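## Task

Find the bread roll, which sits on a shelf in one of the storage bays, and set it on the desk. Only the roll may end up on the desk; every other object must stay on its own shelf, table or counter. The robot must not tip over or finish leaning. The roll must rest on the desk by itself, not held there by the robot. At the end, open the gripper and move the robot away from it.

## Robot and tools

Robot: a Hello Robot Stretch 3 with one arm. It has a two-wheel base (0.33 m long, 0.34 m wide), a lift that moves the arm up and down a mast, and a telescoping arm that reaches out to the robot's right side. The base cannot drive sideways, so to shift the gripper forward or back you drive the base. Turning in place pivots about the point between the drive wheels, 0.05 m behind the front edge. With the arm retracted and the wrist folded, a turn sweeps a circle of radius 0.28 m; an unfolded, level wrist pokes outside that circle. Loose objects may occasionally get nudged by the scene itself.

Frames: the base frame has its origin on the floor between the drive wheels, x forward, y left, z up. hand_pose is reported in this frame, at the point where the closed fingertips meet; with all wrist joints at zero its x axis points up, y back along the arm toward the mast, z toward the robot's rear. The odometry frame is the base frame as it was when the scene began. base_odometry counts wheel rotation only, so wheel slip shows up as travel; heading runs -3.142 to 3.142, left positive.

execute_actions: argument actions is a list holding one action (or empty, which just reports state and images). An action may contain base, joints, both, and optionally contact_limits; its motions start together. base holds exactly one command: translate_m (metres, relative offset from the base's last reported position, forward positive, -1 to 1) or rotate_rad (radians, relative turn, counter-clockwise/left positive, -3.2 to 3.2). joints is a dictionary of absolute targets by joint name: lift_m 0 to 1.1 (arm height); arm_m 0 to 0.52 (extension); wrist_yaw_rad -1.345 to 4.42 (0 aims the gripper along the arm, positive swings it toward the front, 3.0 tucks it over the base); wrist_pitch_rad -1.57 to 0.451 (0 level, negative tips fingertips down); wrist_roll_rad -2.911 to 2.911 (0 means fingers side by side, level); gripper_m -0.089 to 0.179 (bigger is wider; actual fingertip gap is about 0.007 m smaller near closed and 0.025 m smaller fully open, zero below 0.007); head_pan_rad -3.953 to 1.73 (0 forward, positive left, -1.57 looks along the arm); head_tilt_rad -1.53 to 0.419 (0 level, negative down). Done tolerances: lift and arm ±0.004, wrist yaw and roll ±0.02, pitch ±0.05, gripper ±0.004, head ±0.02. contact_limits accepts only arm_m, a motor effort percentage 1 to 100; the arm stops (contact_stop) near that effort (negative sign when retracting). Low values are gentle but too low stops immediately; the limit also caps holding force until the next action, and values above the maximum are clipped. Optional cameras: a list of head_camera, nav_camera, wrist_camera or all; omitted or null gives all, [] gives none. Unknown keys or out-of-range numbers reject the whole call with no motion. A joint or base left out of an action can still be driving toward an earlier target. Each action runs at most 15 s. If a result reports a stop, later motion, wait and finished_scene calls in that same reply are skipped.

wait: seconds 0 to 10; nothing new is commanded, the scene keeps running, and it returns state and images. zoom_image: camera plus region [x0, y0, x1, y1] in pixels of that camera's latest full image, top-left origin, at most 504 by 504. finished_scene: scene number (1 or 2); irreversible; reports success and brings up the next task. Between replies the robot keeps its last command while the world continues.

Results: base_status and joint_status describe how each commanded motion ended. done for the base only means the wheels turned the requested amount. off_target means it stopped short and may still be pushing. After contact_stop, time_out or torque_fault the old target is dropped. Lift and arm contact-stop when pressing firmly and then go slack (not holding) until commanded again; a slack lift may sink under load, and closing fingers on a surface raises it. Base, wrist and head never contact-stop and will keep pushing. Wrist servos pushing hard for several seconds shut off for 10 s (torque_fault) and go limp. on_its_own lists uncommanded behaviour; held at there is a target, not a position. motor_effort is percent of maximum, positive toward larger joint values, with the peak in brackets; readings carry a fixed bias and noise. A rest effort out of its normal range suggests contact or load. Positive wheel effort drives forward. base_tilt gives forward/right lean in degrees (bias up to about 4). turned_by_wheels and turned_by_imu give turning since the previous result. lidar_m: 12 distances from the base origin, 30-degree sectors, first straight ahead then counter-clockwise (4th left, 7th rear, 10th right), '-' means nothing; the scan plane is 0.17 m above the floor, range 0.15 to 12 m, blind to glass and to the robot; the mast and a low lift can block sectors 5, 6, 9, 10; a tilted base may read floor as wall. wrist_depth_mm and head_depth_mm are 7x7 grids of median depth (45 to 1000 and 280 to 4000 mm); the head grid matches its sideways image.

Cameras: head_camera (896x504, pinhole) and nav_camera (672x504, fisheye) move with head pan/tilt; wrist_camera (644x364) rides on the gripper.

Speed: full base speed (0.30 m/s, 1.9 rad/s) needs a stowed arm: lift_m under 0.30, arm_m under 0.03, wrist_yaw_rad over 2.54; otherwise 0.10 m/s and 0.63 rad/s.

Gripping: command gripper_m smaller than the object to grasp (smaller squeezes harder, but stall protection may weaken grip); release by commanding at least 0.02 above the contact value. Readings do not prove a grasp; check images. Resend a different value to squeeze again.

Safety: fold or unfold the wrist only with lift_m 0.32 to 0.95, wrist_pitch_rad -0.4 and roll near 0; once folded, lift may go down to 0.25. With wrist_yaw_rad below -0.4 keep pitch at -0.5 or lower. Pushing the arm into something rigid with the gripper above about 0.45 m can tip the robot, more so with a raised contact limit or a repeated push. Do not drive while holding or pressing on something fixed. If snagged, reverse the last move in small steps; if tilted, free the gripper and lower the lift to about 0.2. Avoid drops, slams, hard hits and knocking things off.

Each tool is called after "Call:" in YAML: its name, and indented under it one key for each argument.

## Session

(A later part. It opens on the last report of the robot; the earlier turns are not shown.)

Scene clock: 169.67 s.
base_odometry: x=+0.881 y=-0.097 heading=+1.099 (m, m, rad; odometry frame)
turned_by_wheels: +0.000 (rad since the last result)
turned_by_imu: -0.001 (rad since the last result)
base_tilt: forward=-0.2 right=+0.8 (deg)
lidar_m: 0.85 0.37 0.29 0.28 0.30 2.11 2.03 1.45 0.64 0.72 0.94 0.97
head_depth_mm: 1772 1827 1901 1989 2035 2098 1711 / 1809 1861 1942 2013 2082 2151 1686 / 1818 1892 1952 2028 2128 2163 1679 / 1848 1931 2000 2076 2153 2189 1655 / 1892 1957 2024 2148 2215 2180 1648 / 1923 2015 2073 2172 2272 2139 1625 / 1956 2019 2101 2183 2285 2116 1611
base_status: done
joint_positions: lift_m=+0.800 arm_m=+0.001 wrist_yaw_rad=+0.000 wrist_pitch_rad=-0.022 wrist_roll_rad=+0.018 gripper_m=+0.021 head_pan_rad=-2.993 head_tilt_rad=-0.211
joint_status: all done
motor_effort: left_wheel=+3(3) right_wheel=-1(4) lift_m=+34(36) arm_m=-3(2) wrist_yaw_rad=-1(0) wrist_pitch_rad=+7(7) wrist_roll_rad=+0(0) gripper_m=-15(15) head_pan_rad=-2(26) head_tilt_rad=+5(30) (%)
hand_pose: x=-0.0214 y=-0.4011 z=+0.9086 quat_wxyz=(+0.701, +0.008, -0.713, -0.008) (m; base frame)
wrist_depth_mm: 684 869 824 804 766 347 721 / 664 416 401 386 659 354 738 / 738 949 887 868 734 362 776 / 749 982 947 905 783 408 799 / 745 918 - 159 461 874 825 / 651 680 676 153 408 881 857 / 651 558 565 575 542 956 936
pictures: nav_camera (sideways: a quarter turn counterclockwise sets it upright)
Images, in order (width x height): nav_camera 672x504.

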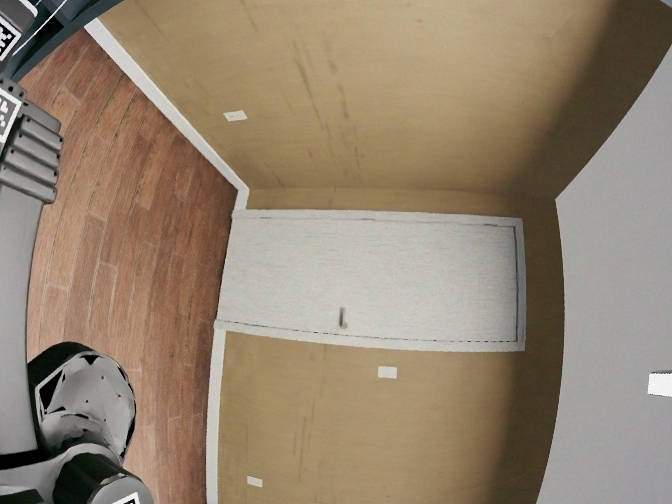

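Desk is likely along the corridor to the left.

Call:
execute_actions:
  actions:
    - {"base":{"translate_m":-0.7},"joints":{"head_pan_rad":1.5,"head_tilt_rad":-0.3}}
  cameras: ["nav_camera"]

Scene clock: 189.90 s.
base_odometry: x=+0.563 y=-0.721 heading=+1.100 (m, m, rad; odometry frame)
turned_by_wheels: +0.000 (rad since the last result)
turned_by_imu: -0.001 (rad since the last result)
base_tilt: forward=-0.2 right=+0.9 (deg)
lidar_m: 1.01 0.62 0.81 3.27 1.81 1.39 1.34 1.38 1.06 1.04 0.78 1.51
head_depth_mm: 1503 1579 1653 1751 1861 1934 1565 / 3173 3289 1933 1860 1898 1919 1544 / 3244 3406 3613 3814 2776 1965 1534 / 3196 3361 3595 3713 2731 1948 1524 / 3204 3384 3554 3481 2698 1926 1512 / 3177 3396 3556 3731 2650 1915 1497 / 3184 3351 3468 3610 2592 1882 1476
base_status: done
joint_positions: lift_m=+0.800 arm_m=+0.001 wrist_yaw_rad=+0.000 wrist_pitch_rad=-0.022 wrist_roll_rad=+0.018 gripper_m=+0.021 head_pan_rad=+1.493 head_tilt_rad=-0.296
joint_status: all done
motor_effort: left_wheel=+2(3) right_wheel=-2(4) lift_m=+34(34) arm_m=-3(3) wrist_yaw_rad=-1(1) wrist_pitch_rad=+7(7) wrist_roll_rad=+0(0) gripper_m=-15(15) head_pan_rad=+2(25) head_tilt_rad=-1(9) (%)
hand_pose: x=-0.0214 y=-0.4011 z=+0.9086 quat_wxyz=(+0.701, +0.008, -0.713, -0.008) (m; base frame)
wrist_depth_mm: 515 705 805 743 724 701 664 / 530 723 855 795 737 719 689 / 547 754 859 802 796 733 712 / 557 783 899 866 830 768 741 / 567 817 - 159 869 817 776 / 601 777 - 153 860 845 828 / 626 941 - - 931 882 848
pictures: nav_camera (sideways: a quarter turn counterclockwise sets it upright)
Images, in order (width x height): nav_camera 672x504.

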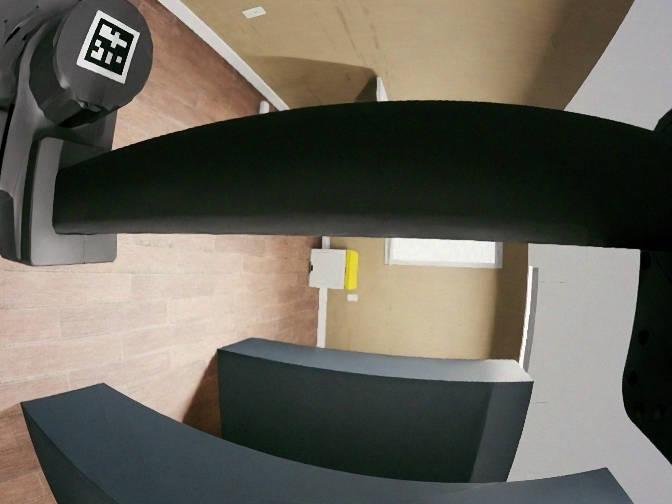

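Turn left and drive down the corridor.

Call:
execute_actions:
  actions:
    - {"base":{"rotate_rad":1.75},"joints":{"head_pan_rad":0}}
  cameras: []

Call:
execute_actions:
  actions:
    - {"base":{"translate_m":1.0}}
  cameras: ["nav_camera"]

Scene clock: 200.03 s.
base_odometry: x=+0.563 y=-0.721 heading=+2.849 (m, m, rad; odometry frame)
turned_by_wheels: +1.750 (rad since the last result)
turned_by_imu: +1.759 (rad since the last result)
base_tilt: forward=-0.2 right=+0.8 (deg)
lidar_m: 2.22 1.58 1.34 1.33 1.21 1.04 1.04 0.78 1.51 0.68 0.62 1.78
head_depth_mm: 3118 3255 3365 3657 2862 2018 1559 / 3163 3312 3485 3444 2827 2002 1553 / 3215 3413 3578 3706 2781 1981 1537 / 3334 3479 3613 3804 2707 1956 1520 / 3329 3552 3356 3463 2699 1928 1499 / 2769 2969 2911 3137 2514 1912 1484 / 2267 2384 2399 2596 2504 1896 1480
base_status: done
joint_positions: lift_m=+0.800 arm_m=+0.001 wrist_yaw_rad=+0.000 wrist_pitch_rad=-0.022 wrist_roll_rad=+0.018 gripper_m=+0.021 head_pan_rad=+0.007 head_tilt_rad=-0.297
joint_status: all done
motor_effort: left_wheel=-1(3) right_wheel=+3(7) lift_m=+33(34) arm_m=-2(2) wrist_yaw_rad=+1(1) wrist_pitch_rad=+7(7) wrist_roll_rad=+0(0) gripper_m=-15(15) head_pan_rad=-3(26) head_tilt_rad=-1(1) (%)
hand_pose: x=-0.0214 y=-0.4011 z=+0.9086 quat_wxyz=(+0.701, +0.008, -0.713, -0.008) (m; base frame)
wrist_depth_mm: 386 349 457 781 - - - / 402 364 476 857 - - - / 423 382 497 939 - - - / 456 402 504 - - - - / 485 423 - 159 - - - / 506 450 580 154 - - - / 556 478 624 - - - -
pictures: none
No camera images: the call's "cameras" was empty. Leave "cameras" out to get every camera's image.

Scene clock: 211.53 s.
base_odometry: x=-0.394 y=-0.433 heading=+2.849 (m, m, rad; odometry frame)
turned_by_wheels: +0.000 (rad since the last result)
turned_by_imu: -0.003 (rad since the last result)
base_tilt: forward=+0.0 right=+0.9 (deg)
lidar_m: 1.78 1.24 1.12 1.12 1.28 2.01 1.72 0.90 0.80 1.49 1.07 2.34
head_depth_mm: 2296 2410 2506 2611 2391 2021 1556 / 2330 2459 2557 2692 2445 1988 1554 / 2373 2504 2616 2763 2757 1962 1541 / 2449 2550 2650 2822 2739 1960 1514 / 2510 2628 2708 1326 2297 1892 1509 / 2277 2421 2403 1288 2402 1917 1457 / 1854 1945 1999 1254 1299 1376 1415
base_status: done
joint_positions: lift_m=+0.800 arm_m=+0.001 wrist_yaw_rad=+0.000 wrist_pitch_rad=-0.022 wrist_roll_rad=+0.018 gripper_m=+0.021 head_pan_rad=+0.007 head_tilt_rad=-0.297
joint_status: not commanded
motor_effort: left_wheel=-1(1) right_wheel=+3(7) lift_m=+33(34) arm_m=-3(3) wrist_yaw_rad=-1(0) wrist_pitch_rad=+7(7) wrist_roll_rad=+0(0) gripper_m=-15(15) head_pan_rad=-2(2) head_tilt_rad=-1(1) (%)
hand_pose: x=-0.0214 y=-0.4011 z=+0.9086 quat_wxyz=(+0.701, +0.008, -0.713, -0.008) (m; base frame)
wrist_depth_mm: 705 751 - - - - - / 781 803 - - - - 726 / 830 818 - - - - 436 / 862 868 - - - - 446 / 928 866 - 159 - - 463 / 986 903 - 154 - 862 479 / - - - - - 557 499
pictures: nav_camera (sideways: a quarter turn counterclockwise sets it upright)
Images, in order (width x height): nav_camera 672x504.

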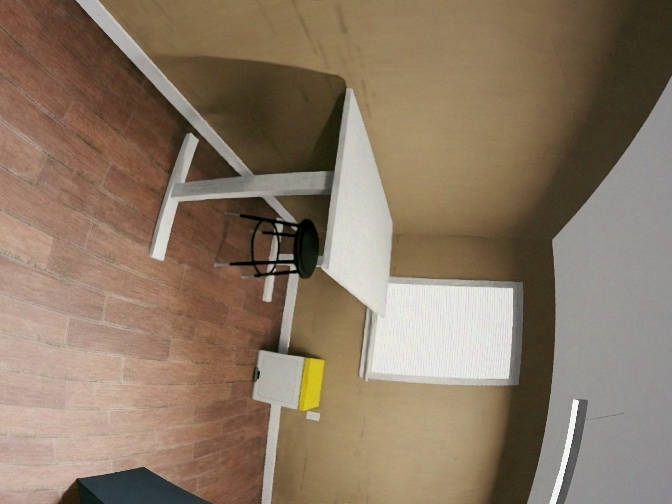

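Call:
execute_actions:
  actions:
    - {"base":{"translate_m":0.8}}
  cameras: []

Call:
execute_actions:
  actions:
    - {"base":{"rotate_rad":-2.9},"joints":{"head_pan_rad":-1.57,"head_tilt_rad":-0.7}}
  cameras: ["nav_camera"]

Scene clock: 230.67 s.
base_odometry: x=-1.160 y=-0.202 heading=+2.849 (m, m, rad; odometry frame)
turned_by_wheels: +0.000 (rad since the last result)
turned_by_imu: -0.003 (rad since the last result)
base_tilt: forward=-0.2 right=+0.8 (deg)
lidar_m: 0.88 0.53 0.57 0.92 1.06 1.82 2.52 1.37 0.98 0.98 2.28 1.59
head_depth_mm: 1629 1701 1801 1876 1945 1676 1559 / 1659 1736 1828 1919 2051 1993 1543 / 1703 1791 1875 1919 2107 1987 1532 / 1737 1830 1934 1241 796 1822 1528 / 1782 1871 1984 1197 735 529 458 / 1795 1895 2001 1176 724 523 409 / 1528 1593 1674 1143 712 516 405
base_status: done
joint_positions: lift_m=+0.800 arm_m=+0.001 wrist_yaw_rad=+0.000 wrist_pitch_rad=-0.022 wrist_roll_rad=+0.018 gripper_m=+0.021 head_pan_rad=+0.007 head_tilt_rad=-0.297
joint_status: not commanded
motor_effort: left_wheel=-1(3) right_wheel=+3(6) lift_m=+33(34) arm_m=-3(3) wrist_yaw_rad=+0(0) wrist_pitch_rad=+7(7) wrist_roll_rad=+0(0) gripper_m=-15(15) head_pan_rad=-2(2) head_tilt_rad=-1(1) (%)
hand_pose: x=-0.0214 y=-0.4011 z=+0.9086 quat_wxyz=(+0.701, +0.008, -0.713, -0.008) (m; base frame)
wrist_depth_mm: - - - 723 664 - - / - - - 746 677 - - / - - - 785 720 - - / - - - 810 738 - - / - - - 159 777 - - / - - - 154 789 - - / - - - 931 869 - -
pictures: none
No camera images: the call's "cameras" was empty. Leave "cameras" out to get every camera's image.

Scene clock: 236.30 s.
base_odometry: x=-1.160 y=-0.202 heading=-0.051 (m, m, rad; odometry frame)
turned_by_wheels: -2.900 (rad since the last result)
turned_by_imu: -2.918 (rad since the last result)
base_tilt: forward=-0.2 right=+0.9 (deg)
lidar_m: 1.43 1.37 0.98 1.01 1.63 1.18 0.88 0.53 0.91 0.94 1.26 2.77
head_depth_mm: 747 819 910 1025 1170 1313 - / 783 861 966 1087 1250 1368 - / 822 913 1024 1165 1342 1388 - / 862 964 1087 1252 528 - - / 913 1019 1168 1344 1545 1356 1164 / 960 1085 1246 1472 1581 1350 1165 / 1021 1163 1347 1606 1572 1338 1150
base_status: done
joint_positions: lift_m=+0.800 arm_m=+0.001 wrist_yaw_rad=+0.000 wrist_pitch_rad=-0.022 wrist_roll_rad=+0.018 gripper_m=+0.021 head_pan_rad=-1.563 head_tilt_rad=-0.691
joint_status: all done
motor_effort: left_wheel=+3(5) right_wheel=-2(5) lift_m=+33(34) arm_m=-3(3) wrist_yaw_rad=+0(0) wrist_pitch_rad=+7(7) wrist_roll_rad=+0(0) gripper_m=-15(15) head_pan_rad=-2(26) head_tilt_rad=-3(22) (%)
hand_pose: x=-0.0214 y=-0.4011 z=+0.9086 quat_wxyz=(+0.701, +0.008, -0.713, -0.008) (m; base frame)
wrist_depth_mm: - - 923 785 664 576 503 / - - 980 805 676 590 517 / - - - 821 709 606 534 / - - - 860 724 619 541 / - - - 159 701 637 555 / - - - 153 706 642 559 / - - - 973 775 666 570
pictures: nav_camera (sideways: a quarter turn counterclockwise sets it upright)
Images, in order (width x height): nav_camera 672x504.

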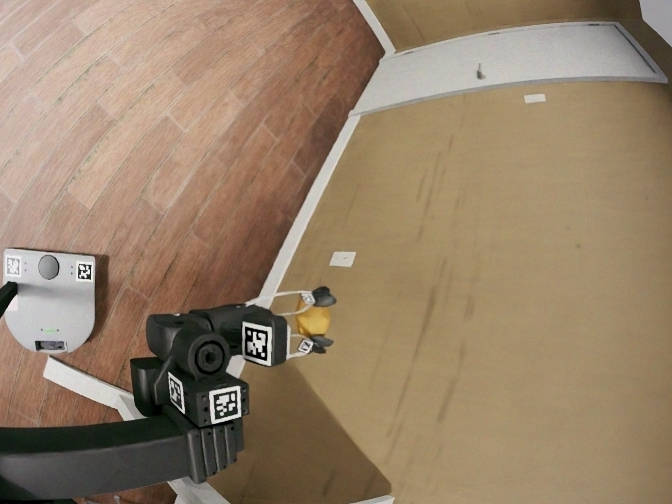

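Call:
execute_actions:
  actions:
    - {"base":{"rotate_rad":-0.5}}
  cameras: []

Call:
execute_actions:
  actions:
    - {"base":{"translate_m":-0.35}}
  cameras: ["nav_camera"]

Scene clock: 248.20 s.
base_odometry: x=-1.160 y=-0.202 heading=-0.551 (m, m, rad; odometry frame)
turned_by_wheels: -0.500 (rad since the last result)
turned_by_imu: -0.504 (rad since the last result)
base_tilt: forward=-0.3 right=+0.9 (deg)
lidar_m: 2.78 1.40 1.37 0.98 1.01 1.63 1.17 0.88 0.53 0.91 0.95 1.29
head_depth_mm: 761 856 736 553 479 801 - / 761 856 762 1106 1355 1359 - / 761 855 977 1129 1348 1375 - / 760 856 973 1128 528 - - / 759 852 976 1132 1386 1352 1165 / 760 853 975 1128 1345 1344 1153 / 759 853 973 1127 1343 1330 1148
base_status: done
joint_positions: lift_m=+0.800 arm_m=+0.001 wrist_yaw_rad=+0.000 wrist_pitch_rad=-0.022 wrist_roll_rad=+0.018 gripper_m=+0.021 head_pan_rad=-1.563 head_tilt_rad=-0.692
joint_status: not commanded
motor_effort: left_wheel=+3(6) right_wheel=-2(5) lift_m=+33(34) arm_m=-3(2) wrist_yaw_rad=+0(0) wrist_pitch_rad=+7(7) wrist_roll_rad=+0(0) gripper_m=-15(15) head_pan_rad=-2(2) head_tilt_rad=-3(3) (%)
hand_pose: x=-0.0214 y=-0.4011 z=+0.9086 quat_wxyz=(+0.701, +0.008, -0.713, -0.008) (m; base frame)
wrist_depth_mm: 681 658 630 618 609 606 585 / 702 694 669 658 638 622 620 / 733 716 698 686 671 458 630 / 766 755 738 720 697 685 192 / 814 787 - 159 710 710 693 / 850 836 810 154 740 773 719 / 915 860 868 820 817 777 302
pictures: none
No camera images: the call's "cameras" was empty. Leave "cameras" out to get every camera's image.

Scene clock: 257.53 s.
base_odometry: x=-1.379 y=-0.068 heading=-0.507 (m, m, rad; odometry frame)
turned_by_wheels: +0.044 (rad since the last result)
turned_by_imu: +0.335 (rad since the last result)
base_tilt: forward=-0.3 right=+0.9 (deg)
lidar_m: 1.63 1.42 0.91 0.91 2.03 1.44 0.77 0.94 0.54 0.99 1.19 2.20
head_depth_mm: 789 878 851 570 442 368 - / 816 903 1013 1163 1345 1360 - / 840 936 1056 1218 1407 1395 - / 869 973 1097 1278 520 - - / 900 1005 1150 1334 1535 1351 1162 / 928 1050 1203 1412 1560 1339 1159 / 959 1090 1254 1486 1575 1325 1146
base_status: translate_m time_out (by the wheels' count: -0.2568 of -0.3500)
joint_positions: lift_m=+0.800 arm_m=+0.000 wrist_yaw_rad=+0.001 wrist_pitch_rad=-0.024 wrist_roll_rad=+0.018 gripper_m=+0.021 head_pan_rad=-1.564 head_tilt_rad=-0.695
joint_status: not commanded
motor_effort: left_wheel=-15(68) right_wheel=-13(84) lift_m=+32(34) arm_m=-1(3) wrist_yaw_rad=-1(10) wrist_pitch_rad=+8(8) wrist_roll_rad=+0(0) gripper_m=-15(15) head_pan_rad=-2(2) head_tilt_rad=-2(3) (%)
hand_pose: x=-0.0212 y=-0.4010 z=+0.9083 quat_wxyz=(+0.701, +0.009, -0.713, -0.008) (m; base frame)
wrist_depth_mm: - - 906 770 693 618 562 / - - 896 787 707 633 580 / - - 937 829 734 655 575 / - - - 842 746 683 220 / - - - 159 760 693 625 / - - - 153 780 718 650 / - - - 961 853 755 681
pictures: nav_camera (sideways: a quarter turn counterclockwise sets it upright)
Images, in order (width x height): nav_camera 672x504.

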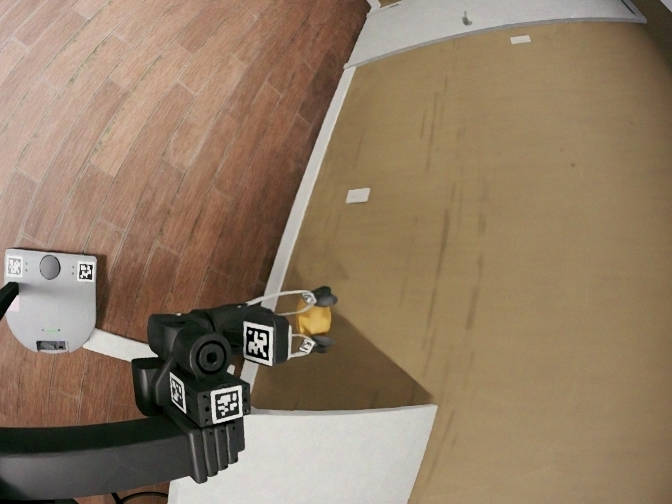

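Blocked by the desk foot. Rotate clockwise so the arm points back toward the desk.

Call:
execute_actions:
  actions:
    - {"base":{"rotate_rad":-0.9}}
  cameras: ["nav_camera"]

Scene clock: 265.40 s.
base_odometry: x=-1.379 y=-0.068 heading=-1.406 (m, m, rad; odometry frame)
turned_by_wheels: -0.899 (rad since the last result)
turned_by_imu: -0.841 (rad since the last result)
base_tilt: forward=+7.5 right=+0.9 (deg)
lidar_m: 1.21 1.26 1.41 2.09 0.92 0.95 1.50 1.47 0.80 0.53 0.97 1.01
head_depth_mm: 1051 1161 794 584 461 389 - / 988 1083 752 560 448 373 - / 933 1013 715 540 433 367 - / 884 954 679 519 425 - - / 839 898 648 501 787 959 1121 / 796 852 621 1159 1444 1267 1126 / 763 810 937 1138 1357 1280 1116
base_status: rotate_rad off_target (by the wheels' count: -0.8991 of -0.9000)
joint_positions: lift_m=+0.800 arm_m=+0.000 wrist_yaw_rad=+0.025 wrist_pitch_rad=-0.029 wrist_roll_rad=-0.001 gripper_m=+0.021 head_pan_rad=-1.564 head_tilt_rad=-0.697
joint_status: not commanded
on_its_own: base_tilt is 7.7 degrees off its reading at the scene's start (forward=-0.2 right=+0.8); right_wheel is at rest, and its effort (-19) is outside its rest range (-18 to +18); wrist_yaw_rad is at rest, and its effort (-30) is outside its rest range (-12 to +12)
motor_effort: left_wheel=+8(54) right_wheel=-19(48) lift_m=+34(42) arm_m=+1(2) wrist_yaw_rad=-30(87) wrist_pitch_rad=+10(40) wrist_roll_rad=+6(8) gripper_m=-15(15) head_pan_rad=-2(2) head_tilt_rad=-1(1) (%)
hand_pose: x=-0.0150 y=-0.4005 z=+0.9068 quat_wxyz=(+0.708, +0.020, -0.706, -0.002) (m; base frame)
wrist_depth_mm: 538 578 637 711 811 901 - / 566 625 278 744 860 998 - / 589 656 104 125 264 - - / 638 688 74 61 82 125 264 / 671 747 66 - 52 60 81 / 709 779 840 - - - 52 / 748 854 923 - - - -
pictures: nav_camera (sideways: a quarter turn counterclockwise sets it upright)
Images, in order (width x height): nav_camera 672x504.

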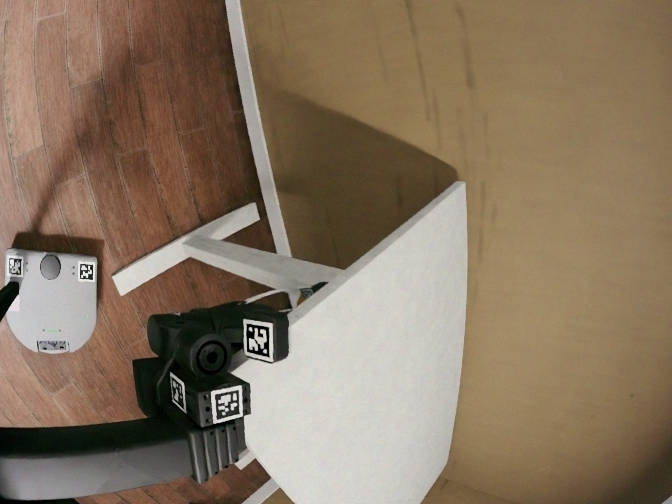

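Call:
execute_actions:
  actions:
    - {"base":{"rotate_rad":0.3}}
  cameras: []

Call:
execute_actions:
  actions:
    - {"joints":{"lift_m":1.05}}
  cameras: []

Call:
execute_actions:
  actions:
    - {"base":{"rotate_rad":-0.4},"joints":{"arm_m":0.15}}
  cameras: ["wrist_camera"]

Scene clock: 275.43 s.
base_odometry: x=-1.379 y=-0.068 heading=-1.106 (m, m, rad; odometry frame)
turned_by_wheels: +0.300 (rad since the last result)
turned_by_imu: +0.302 (rad since the last result)
base_tilt: forward=+1.2 right=+0.8 (deg)
lidar_m: 2.15 1.65 1.42 0.90 0.90 2.04 1.44 0.78 0.94 0.54 0.99 1.18
head_depth_mm: 895 984 740 556 445 371 - / 878 959 723 547 439 368 - / 860 939 707 536 433 364 - / 844 919 691 528 427 359 - / 825 897 678 558 1361 - - / 810 900 1035 1200 513 1357 1153 / 791 889 1008 1166 1371 1324 1142
base_status: done
joint_positions: lift_m=+0.799 arm_m=+0.000 wrist_yaw_rad=+0.418 wrist_pitch_rad=-0.066 wrist_roll_rad=+0.015 gripper_m=+0.021 head_pan_rad=-1.564 head_tilt_rad=-0.697
joint_status: not commanded
on_its_own: wrist_yaw_rad is held at +0.390, not at your +0.000, by its stall guard, which is still easing
motor_effort: left_wheel=-1(7) right_wheel=-15(20) lift_m=+40(41) arm_m=+2(1) wrist_yaw_rad=-34(43) wrist_pitch_rad=+22(24) wrist_roll_rad=+1(8) gripper_m=-15(15) head_pan_rad=-2(2) head_tilt_rad=-1(1) (%)
hand_pose: x=+0.0818 y=-0.3774 z=+0.8971 quat_wxyz=(+0.691, +0.171, -0.691, +0.122) (m; base frame)
wrist_depth_mm: 963 880 794 721 669 626 578 / - 921 832 755 691 642 598 / - 968 879 812 723 174 270 / - - 917 846 759 93 82 / - - - 160 774 76 52 / - - - 153 796 70 48 / - - - 979 884 297 -
pictures: none
No camera images: the call's "cameras" was empty. Leave "cameras" out to get every camera's image.

Scene clock: 277.17 s.
base_odometry: x=-1.379 y=-0.068 heading=-1.106 (m, m, rad; odometry frame)
turned_by_wheels: +0.000 (rad since the last result)
turned_by_imu: +0.000 (rad since the last result)
base_tilt: forward=+0.6 right=+0.8 (deg)
lidar_m: 2.16 1.65 1.42 0.90 0.90 2.04 1.44 0.77 0.94 0.54 0.99 1.19
head_depth_mm: 898 978 734 553 444 370 - / 879 960 719 545 438 366 - / 861 938 703 536 433 363 - / 845 917 690 528 427 358 - / 828 899 677 541 461 - - / 811 895 1030 1201 517 1366 1148 / 795 892 1009 1166 1331 1328 1145
base_status: not commanded
joint_positions: lift_m=+0.795 arm_m=+0.000 wrist_yaw_rad=+0.462 wrist_pitch_rad=-0.050 wrist_roll_rad=-0.001 gripper_m=+0.021 head_pan_rad=-1.564 head_tilt_rad=-0.697
joint_status: lift_m contact_stop (moved -0.004 of +0.251)
on_its_own: wrist_yaw_rad is held at +0.435, not at your +0.000, by its stall guard, which is still easing; lift_m is slack since a contact_stop, until your next command for it (your +1.050 is given up)
motor_effort: left_wheel=-1(3) right_wheel=-17(19) lift_m=+28(59) arm_m=+1(0) wrist_yaw_rad=-32(33) wrist_pitch_rad=+16(29) wrist_roll_rad=+7(6) gripper_m=-14(15) head_pan_rad=-2(2) head_tilt_rad=-1(1) (%)
hand_pose: x=+0.0922 y=-0.3732 z=+0.8969 quat_wxyz=(+0.693, +0.179, -0.683, +0.145) (m; base frame)
wrist_depth_mm: - 917 829 730 684 618 582 / - 955 864 759 708 660 602 / - - 888 816 727 204 421 / - - 974 838 739 100 83 / - - - 160 770 82 52 / - - - 153 783 77 49 / - - - 986 883 328 -
pictures: none
No camera images: the call's "cameras" was empty. Leave "cameras" out to get every camera's image.

not run: a stop came earlier in this reply.

The base didn't clear. Drive forward instead.

Call:
execute_actions:
  actions:
    - {"base":{"translate_m":0.2},"joints":{"lift_m":0.75}}
  cameras: ["nav_camera"]

Scene clock: 286.83 s.
base_odometry: x=-1.290 y=-0.247 heading=-1.106 (m, m, rad; odometry frame)
turned_by_wheels: +0.000 (rad since the last result)
turned_by_imu: -0.189 (rad since the last result)
base_tilt: forward=-0.2 right=+0.9 (deg)
lidar_m: 1.54 2.50 1.34 2.06 0.99 1.04 1.60 0.90 1.03 0.56 0.94 1.02
head_depth_mm: 971 1047 725 548 440 367 - / 928 996 714 541 436 407 - / 888 964 703 534 470 1352 - / 853 930 690 567 1479 1103 - / 818 893 714 1225 1460 - - / 787 869 1001 1160 516 1366 1154 / 759 847 960 1095 1253 1329 1147
base_status: done
joint_positions: lift_m=+0.790 arm_m=+0.000 wrist_yaw_rad=+0.431 wrist_pitch_rad=-0.022 wrist_roll_rad=+0.014 gripper_m=+0.021 head_pan_rad=-1.564 head_tilt_rad=-0.697
joint_status: lift_m contact_stop (moved -0.005 of -0.045)
on_its_own: wrist_yaw_rad is held at +0.432, not at your +0.000, by its stall guard, which is not easing now; lift_m is slack since a contact_stop, until your next command for it (your +0.750 is given up)
motor_effort: left_wheel=+2(6) right_wheel=-1(21) lift_m=+27(25) arm_m=+1(0) wrist_yaw_rad=+1(38) wrist_pitch_rad=+7(16) wrist_roll_rad=+1(22) gripper_m=-14(15) head_pan_rad=-2(2) head_tilt_rad=-1(1) (%)
hand_pose: x=+0.0853 y=-0.3775 z=+0.8993 quat_wxyz=(+0.688, +0.160, -0.693, +0.142) (m; base frame)
wrist_depth_mm: 736 719 687 663 649 618 607 / 778 736 721 702 686 671 632 / 808 784 746 729 703 336 642 / 841 822 783 753 729 706 155 / 898 862 - 159 758 736 291 / 913 904 884 153 760 772 284 / - 985 920 901 857 783 276
pictures: nav_camera (sideways: a quarter turn counterclockwise sets it upright)
Images, in order (width x height): nav_camera 672x504.

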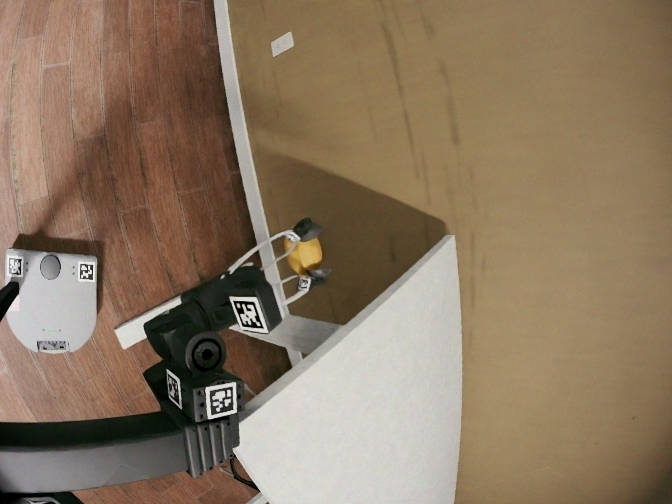

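Clear now. Raise, then swing the wrist back over the desk.

Call:
execute_actions:
  actions:
    - {"joints":{"lift_m":1.0}}
  cameras: []

Call:
execute_actions:
  actions:
    - {"joints":{"wrist_yaw_rad":-0.3,"arm_m":0.15}}
  cameras: ["wrist_camera"]

Scene clock: 295.27 s.
base_odometry: x=-1.290 y=-0.247 heading=-1.106 (m, m, rad; odometry frame)
turned_by_wheels: +0.000 (rad since the last result)
turned_by_imu: -0.001 (rad since the last result)
base_tilt: forward=-0.2 right=+0.8 (deg)
lidar_m: 1.54 2.51 1.34 2.05 0.99 1.04 1.60 0.90 1.03 0.56 0.94 1.02
head_depth_mm: 968 1048 800 - - - 1172 / 924 998 716 - - - 1190 / 889 963 700 - - - 1155 / 852 927 759 - - - 1149 / 820 888 - - - 1322 1168 / 790 870 935 - 1400 1342 1152 / 760 847 370 1094 1283 1327 1142
base_status: not commanded
joint_positions: lift_m=+1.000 arm_m=+0.000 wrist_yaw_rad=+0.431 wrist_pitch_rad=-0.022 wrist_roll_rad=+0.014 gripper_m=+0.021 head_pan_rad=-1.564 head_tilt_rad=-0.697
joint_status: all done
on_its_own: wrist_yaw_rad is held at +0.432, not at your +0.000, by its stall guard, which is not easing now
motor_effort: left_wheel=+2(1) right_wheel=+0(0) lift_m=+33(35) arm_m=+1(1) wrist_yaw_rad=+1(2) wrist_pitch_rad=+7(7) wrist_roll_rad=+1(1) gripper_m=-15(15) head_pan_rad=-2(2) head_tilt_rad=-1(0) (%)
hand_pose: x=+0.0853 y=-0.3775 z=+1.1086 quat_wxyz=(+0.688, +0.160, -0.693, +0.142) (m; base frame)
wrist_depth_mm: 741 711 700 667 642 633 602 / 770 752 728 700 668 638 634 / 809 784 762 723 700 678 660 / 869 824 786 767 727 708 688 / 884 875 - 159 605 605 688 / 938 903 903 153 370 438 452 / - 976 922 884 836 334 347
pictures: none
No camera images: the call's "cameras" was empty. Leave "cameras" out to get every camera's image.

Scene clock: 297.63 s.
base_odometry: x=-1.290 y=-0.247 heading=-1.106 (m, m, rad; odometry frame)
turned_by_wheels: +0.000 (rad since the last result)
turned_by_imu: +0.000 (rad since the last result)
base_tilt: forward=-0.3 right=+0.9 (deg)
lidar_m: 1.54 2.50 1.34 2.05 0.99 1.04 1.61 0.90 1.03 0.56 0.94 1.02
head_depth_mm: 966 1058 693 532 439 368 1175 / 926 - - - 435 407 1187 / 889 - - 498 470 1341 1170 / 853 928 - 1324 1482 1172 1155 / 820 891 714 1219 1449 1338 1162 / 788 868 1002 1160 1362 1338 1156 / 760 848 957 1096 1287 1336 1149
base_status: not commanded
joint_positions: lift_m=+1.000 arm_m=+0.150 wrist_yaw_rad=-0.299 wrist_pitch_rad=-0.022 wrist_roll_rad=+0.014 gripper_m=+0.021 head_pan_rad=-1.564 head_tilt_rad=-0.697
joint_status: all done
motor_effort: left_wheel=+2(2) right_wheel=+0(0) lift_m=+33(33) arm_m=+4(3) wrist_yaw_rad=-2(2) wrist_pitch_rad=+7(7) wrist_roll_rad=+2(2) gripper_m=-15(15) head_pan_rad=-2(2) head_tilt_rad=-1(1) (%)
hand_pose: x=-0.0967 y=-0.5390 z=+1.1086 quat_wxyz=(+0.693, -0.098, -0.705, -0.113) (m; base frame)
wrist_depth_mm: 434 486 558 666 825 - - / 457 511 594 709 862 - - / 466 532 619 750 944 - - / 486 545 632 752 923 - - / 501 451 - 160 582 616 681 / 531 347 342 153 362 436 460 / 554 281 285 294 314 334 344
pictures: wrist_camera
Images, in order (width x height): wrist_camera 644x364.

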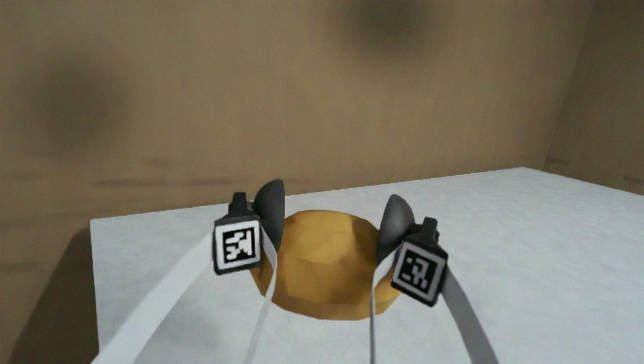

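Call:
execute_actions:
  actions:
    - {"joints":{"lift_m":0.87}}
  cameras: []

Call:
execute_actions:
  actions:
    - {"joints":{"gripper_m":0.15}}
  cameras: []

Call:
execute_actions:
  actions:
    - {"joints":{"lift_m":1.05,"arm_m":0}}
  cameras: ["nav_camera"]

Scene clock: 306.80 s.
base_odometry: x=-1.290 y=-0.247 heading=-1.106 (m, m, rad; odometry frame)
turned_by_wheels: +0.000 (rad since the last result)
turned_by_imu: -0.001 (rad since the last result)
base_tilt: forward=-0.3 right=+0.8 (deg)
lidar_m: 1.55 2.50 1.34 2.06 0.99 1.04 1.61 0.90 1.03 0.56 0.94 1.02
head_depth_mm: 968 1048 727 590 - - - / 928 995 741 - 424 1294 1195 / 883 960 734 - - 1317 1170 / 849 931 717 - - 1178 1154 / 820 889 715 1217 1450 1352 1165 / 788 871 1002 1152 1364 1341 1154 / 761 849 958 1099 1283 1329 1148
base_status: not commanded
joint_positions: lift_m=+0.881 arm_m=+0.150 wrist_yaw_rad=-0.298 wrist_pitch_rad=+0.021 wrist_roll_rad=+0.006 gripper_m=+0.021 head_pan_rad=-1.564 head_tilt_rad=-0.697
joint_status: lift_m contact_stop (moved -0.119 of -0.130)
on_its_own: lift_m is slack since a contact_stop, until your next command for it (your +0.870 is given up)
motor_effort: left_wheel=+2(4) right_wheel=-2(4) lift_m=+26(32) arm_m=+3(4) wrist_yaw_rad=-2(3) wrist_pitch_rad=-7(16) wrist_roll_rad=+4(5) gripper_m=-15(15) head_pan_rad=-2(2) head_tilt_rad=-1(1) (%)
hand_pose: x=-0.0968 y=-0.5401 z=+1.0008 quat_wxyz=(+0.699, -0.112, -0.700, -0.098) (m; base frame)
wrist_depth_mm: 431 500 569 657 846 - - / 445 510 581 692 867 - - / 467 527 620 738 958 - - / 476 358 426 488 574 672 881 / 488 237 - 159 319 346 386 / 508 179 177 154 188 232 249 / 530 141 148 155 164 175 181
pictures: none
No camera images: the call's "cameras" was empty. Leave "cameras" out to get every camera's image.

not run: a stop came earlier in this reply.

not run: a stop came earlier in this reply.

Call:
execute_actions:
  actions:
    - {"joints":{"gripper_m":0.15,"lift_m":0.89}}
  cameras: []

Call:
execute_actions:
  actions:
    - {"joints":{"lift_m":1.05,"arm_m":0}}
  cameras: ["nav_camera"]

Scene clock: 314.70 s.
base_odometry: x=-1.290 y=-0.247 heading=-1.106 (m, m, rad; odometry frame)
turned_by_wheels: +0.000 (rad since the last result)
turned_by_imu: -0.001 (rad since the last result)
base_tilt: forward=-0.3 right=+0.9 (deg)
lidar_m: 1.55 2.50 1.34 2.06 0.99 1.03 1.61 0.90 1.03 0.56 0.94 1.02
head_depth_mm: 970 1043 729 590 - - 1199 / 928 999 719 - 418 1288 1185 / 885 962 733 - - 1327 1170 / 850 926 725 - 1491 1170 1151 / 820 888 714 1223 1442 1348 1163 / 788 866 1004 1157 1370 1339 1158 / 761 847 957 1100 1286 1332 1149
base_status: not commanded
joint_positions: lift_m=+0.890 arm_m=+0.150 wrist_yaw_rad=-0.298 wrist_pitch_rad=-0.020 wrist_roll_rad=+0.013 gripper_m=+0.150 head_pan_rad=-1.564 head_tilt_rad=-0.697
joint_status: all done
motor_effort: left_wheel=+2(2) right_wheel=-1(2) lift_m=+33(36) arm_m=+3(2) wrist_yaw_rad=+0(1) wrist_pitch_rad=+7(7) wrist_roll_rad=+2(4) gripper_m=+0(100) head_pan_rad=-2(2) head_tilt_rad=-1(1) (%)
hand_pose: x=-0.0965 y=-0.5392 z=+0.9993 quat_wxyz=(+0.694, -0.098, -0.705, -0.112) (m; base frame)
wrist_depth_mm: 434 489 569 675 808 - - / 447 514 597 708 897 - - / 461 521 606 725 894 - - / 473 356 375 415 477 541 653 / 505 - 243 161 288 328 345 / 507 171 175 152 189 - 234 / 566 140 147 153 161 164 180
pictures: none
No camera images: the call's "cameras" was empty. Leave "cameras" out to get every camera's image.

Scene clock: 317.07 s.
base_odometry: x=-1.290 y=-0.247 heading=-1.106 (m, m, rad; odometry frame)
turned_by_wheels: +0.000 (rad since the last result)
turned_by_imu: +0.000 (rad since the last result)
base_tilt: forward=-0.3 right=+0.9 (deg)
lidar_m: 1.54 2.51 1.34 2.05 0.99 1.03 1.60 0.90 1.03 0.56 0.94 1.02
head_depth_mm: 963 - - - - - 1149 / 917 - - - - - 1142 / 878 - - - - 1315 1172 / 849 926 - - - 1207 1151 / 820 889 715 1224 1443 1346 1164 / 787 868 999 1152 1368 1333 1153 / 758 847 956 1099 1288 1326 1149
base_status: not commanded
joint_positions: lift_m=+1.050 arm_m=+0.001 wrist_yaw_rad=-0.299 wrist_pitch_rad=-0.020 wrist_roll_rad=+0.014 gripper_m=+0.150 head_pan_rad=-1.564 head_tilt_rad=-0.697
joint_status: all done
motor_effort: left_wheel=+2(2) right_wheel=-1(1) lift_m=+33(36) arm_m=-3(4) wrist_yaw_rad=-1(2) wrist_pitch_rad=+6(7) wrist_roll_rad=+2(2) gripper_m=+0(0) head_pan_rad=-2(2) head_tilt_rad=-1(1) (%)
hand_pose: x=-0.0968 y=-0.3898 z=+1.1593 quat_wxyz=(+0.693, -0.099, -0.705, -0.112) (m; base frame)
wrist_depth_mm: 532 596 693 824 - - - / 558 626 725 882 - - - / 575 643 769 913 - - - / 603 673 797 921 - - - / 624 - 598 644 680 785 835 / 621 703 446 473 496 - 570 / 691 756 343 352 390 395 433
pictures: nav_camera (sideways: a quarter turn counterclockwise sets it upright)
Images, in order (width x height): nav_camera 672x504.

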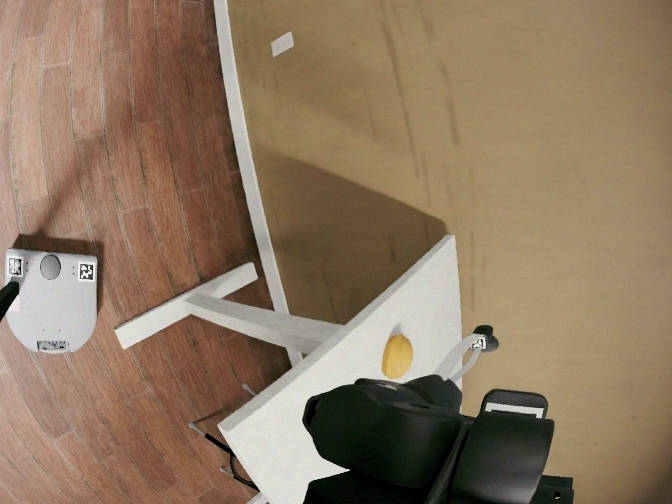

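Call:
finished_scene:
  scene: 1

The scene is finished: the task was done.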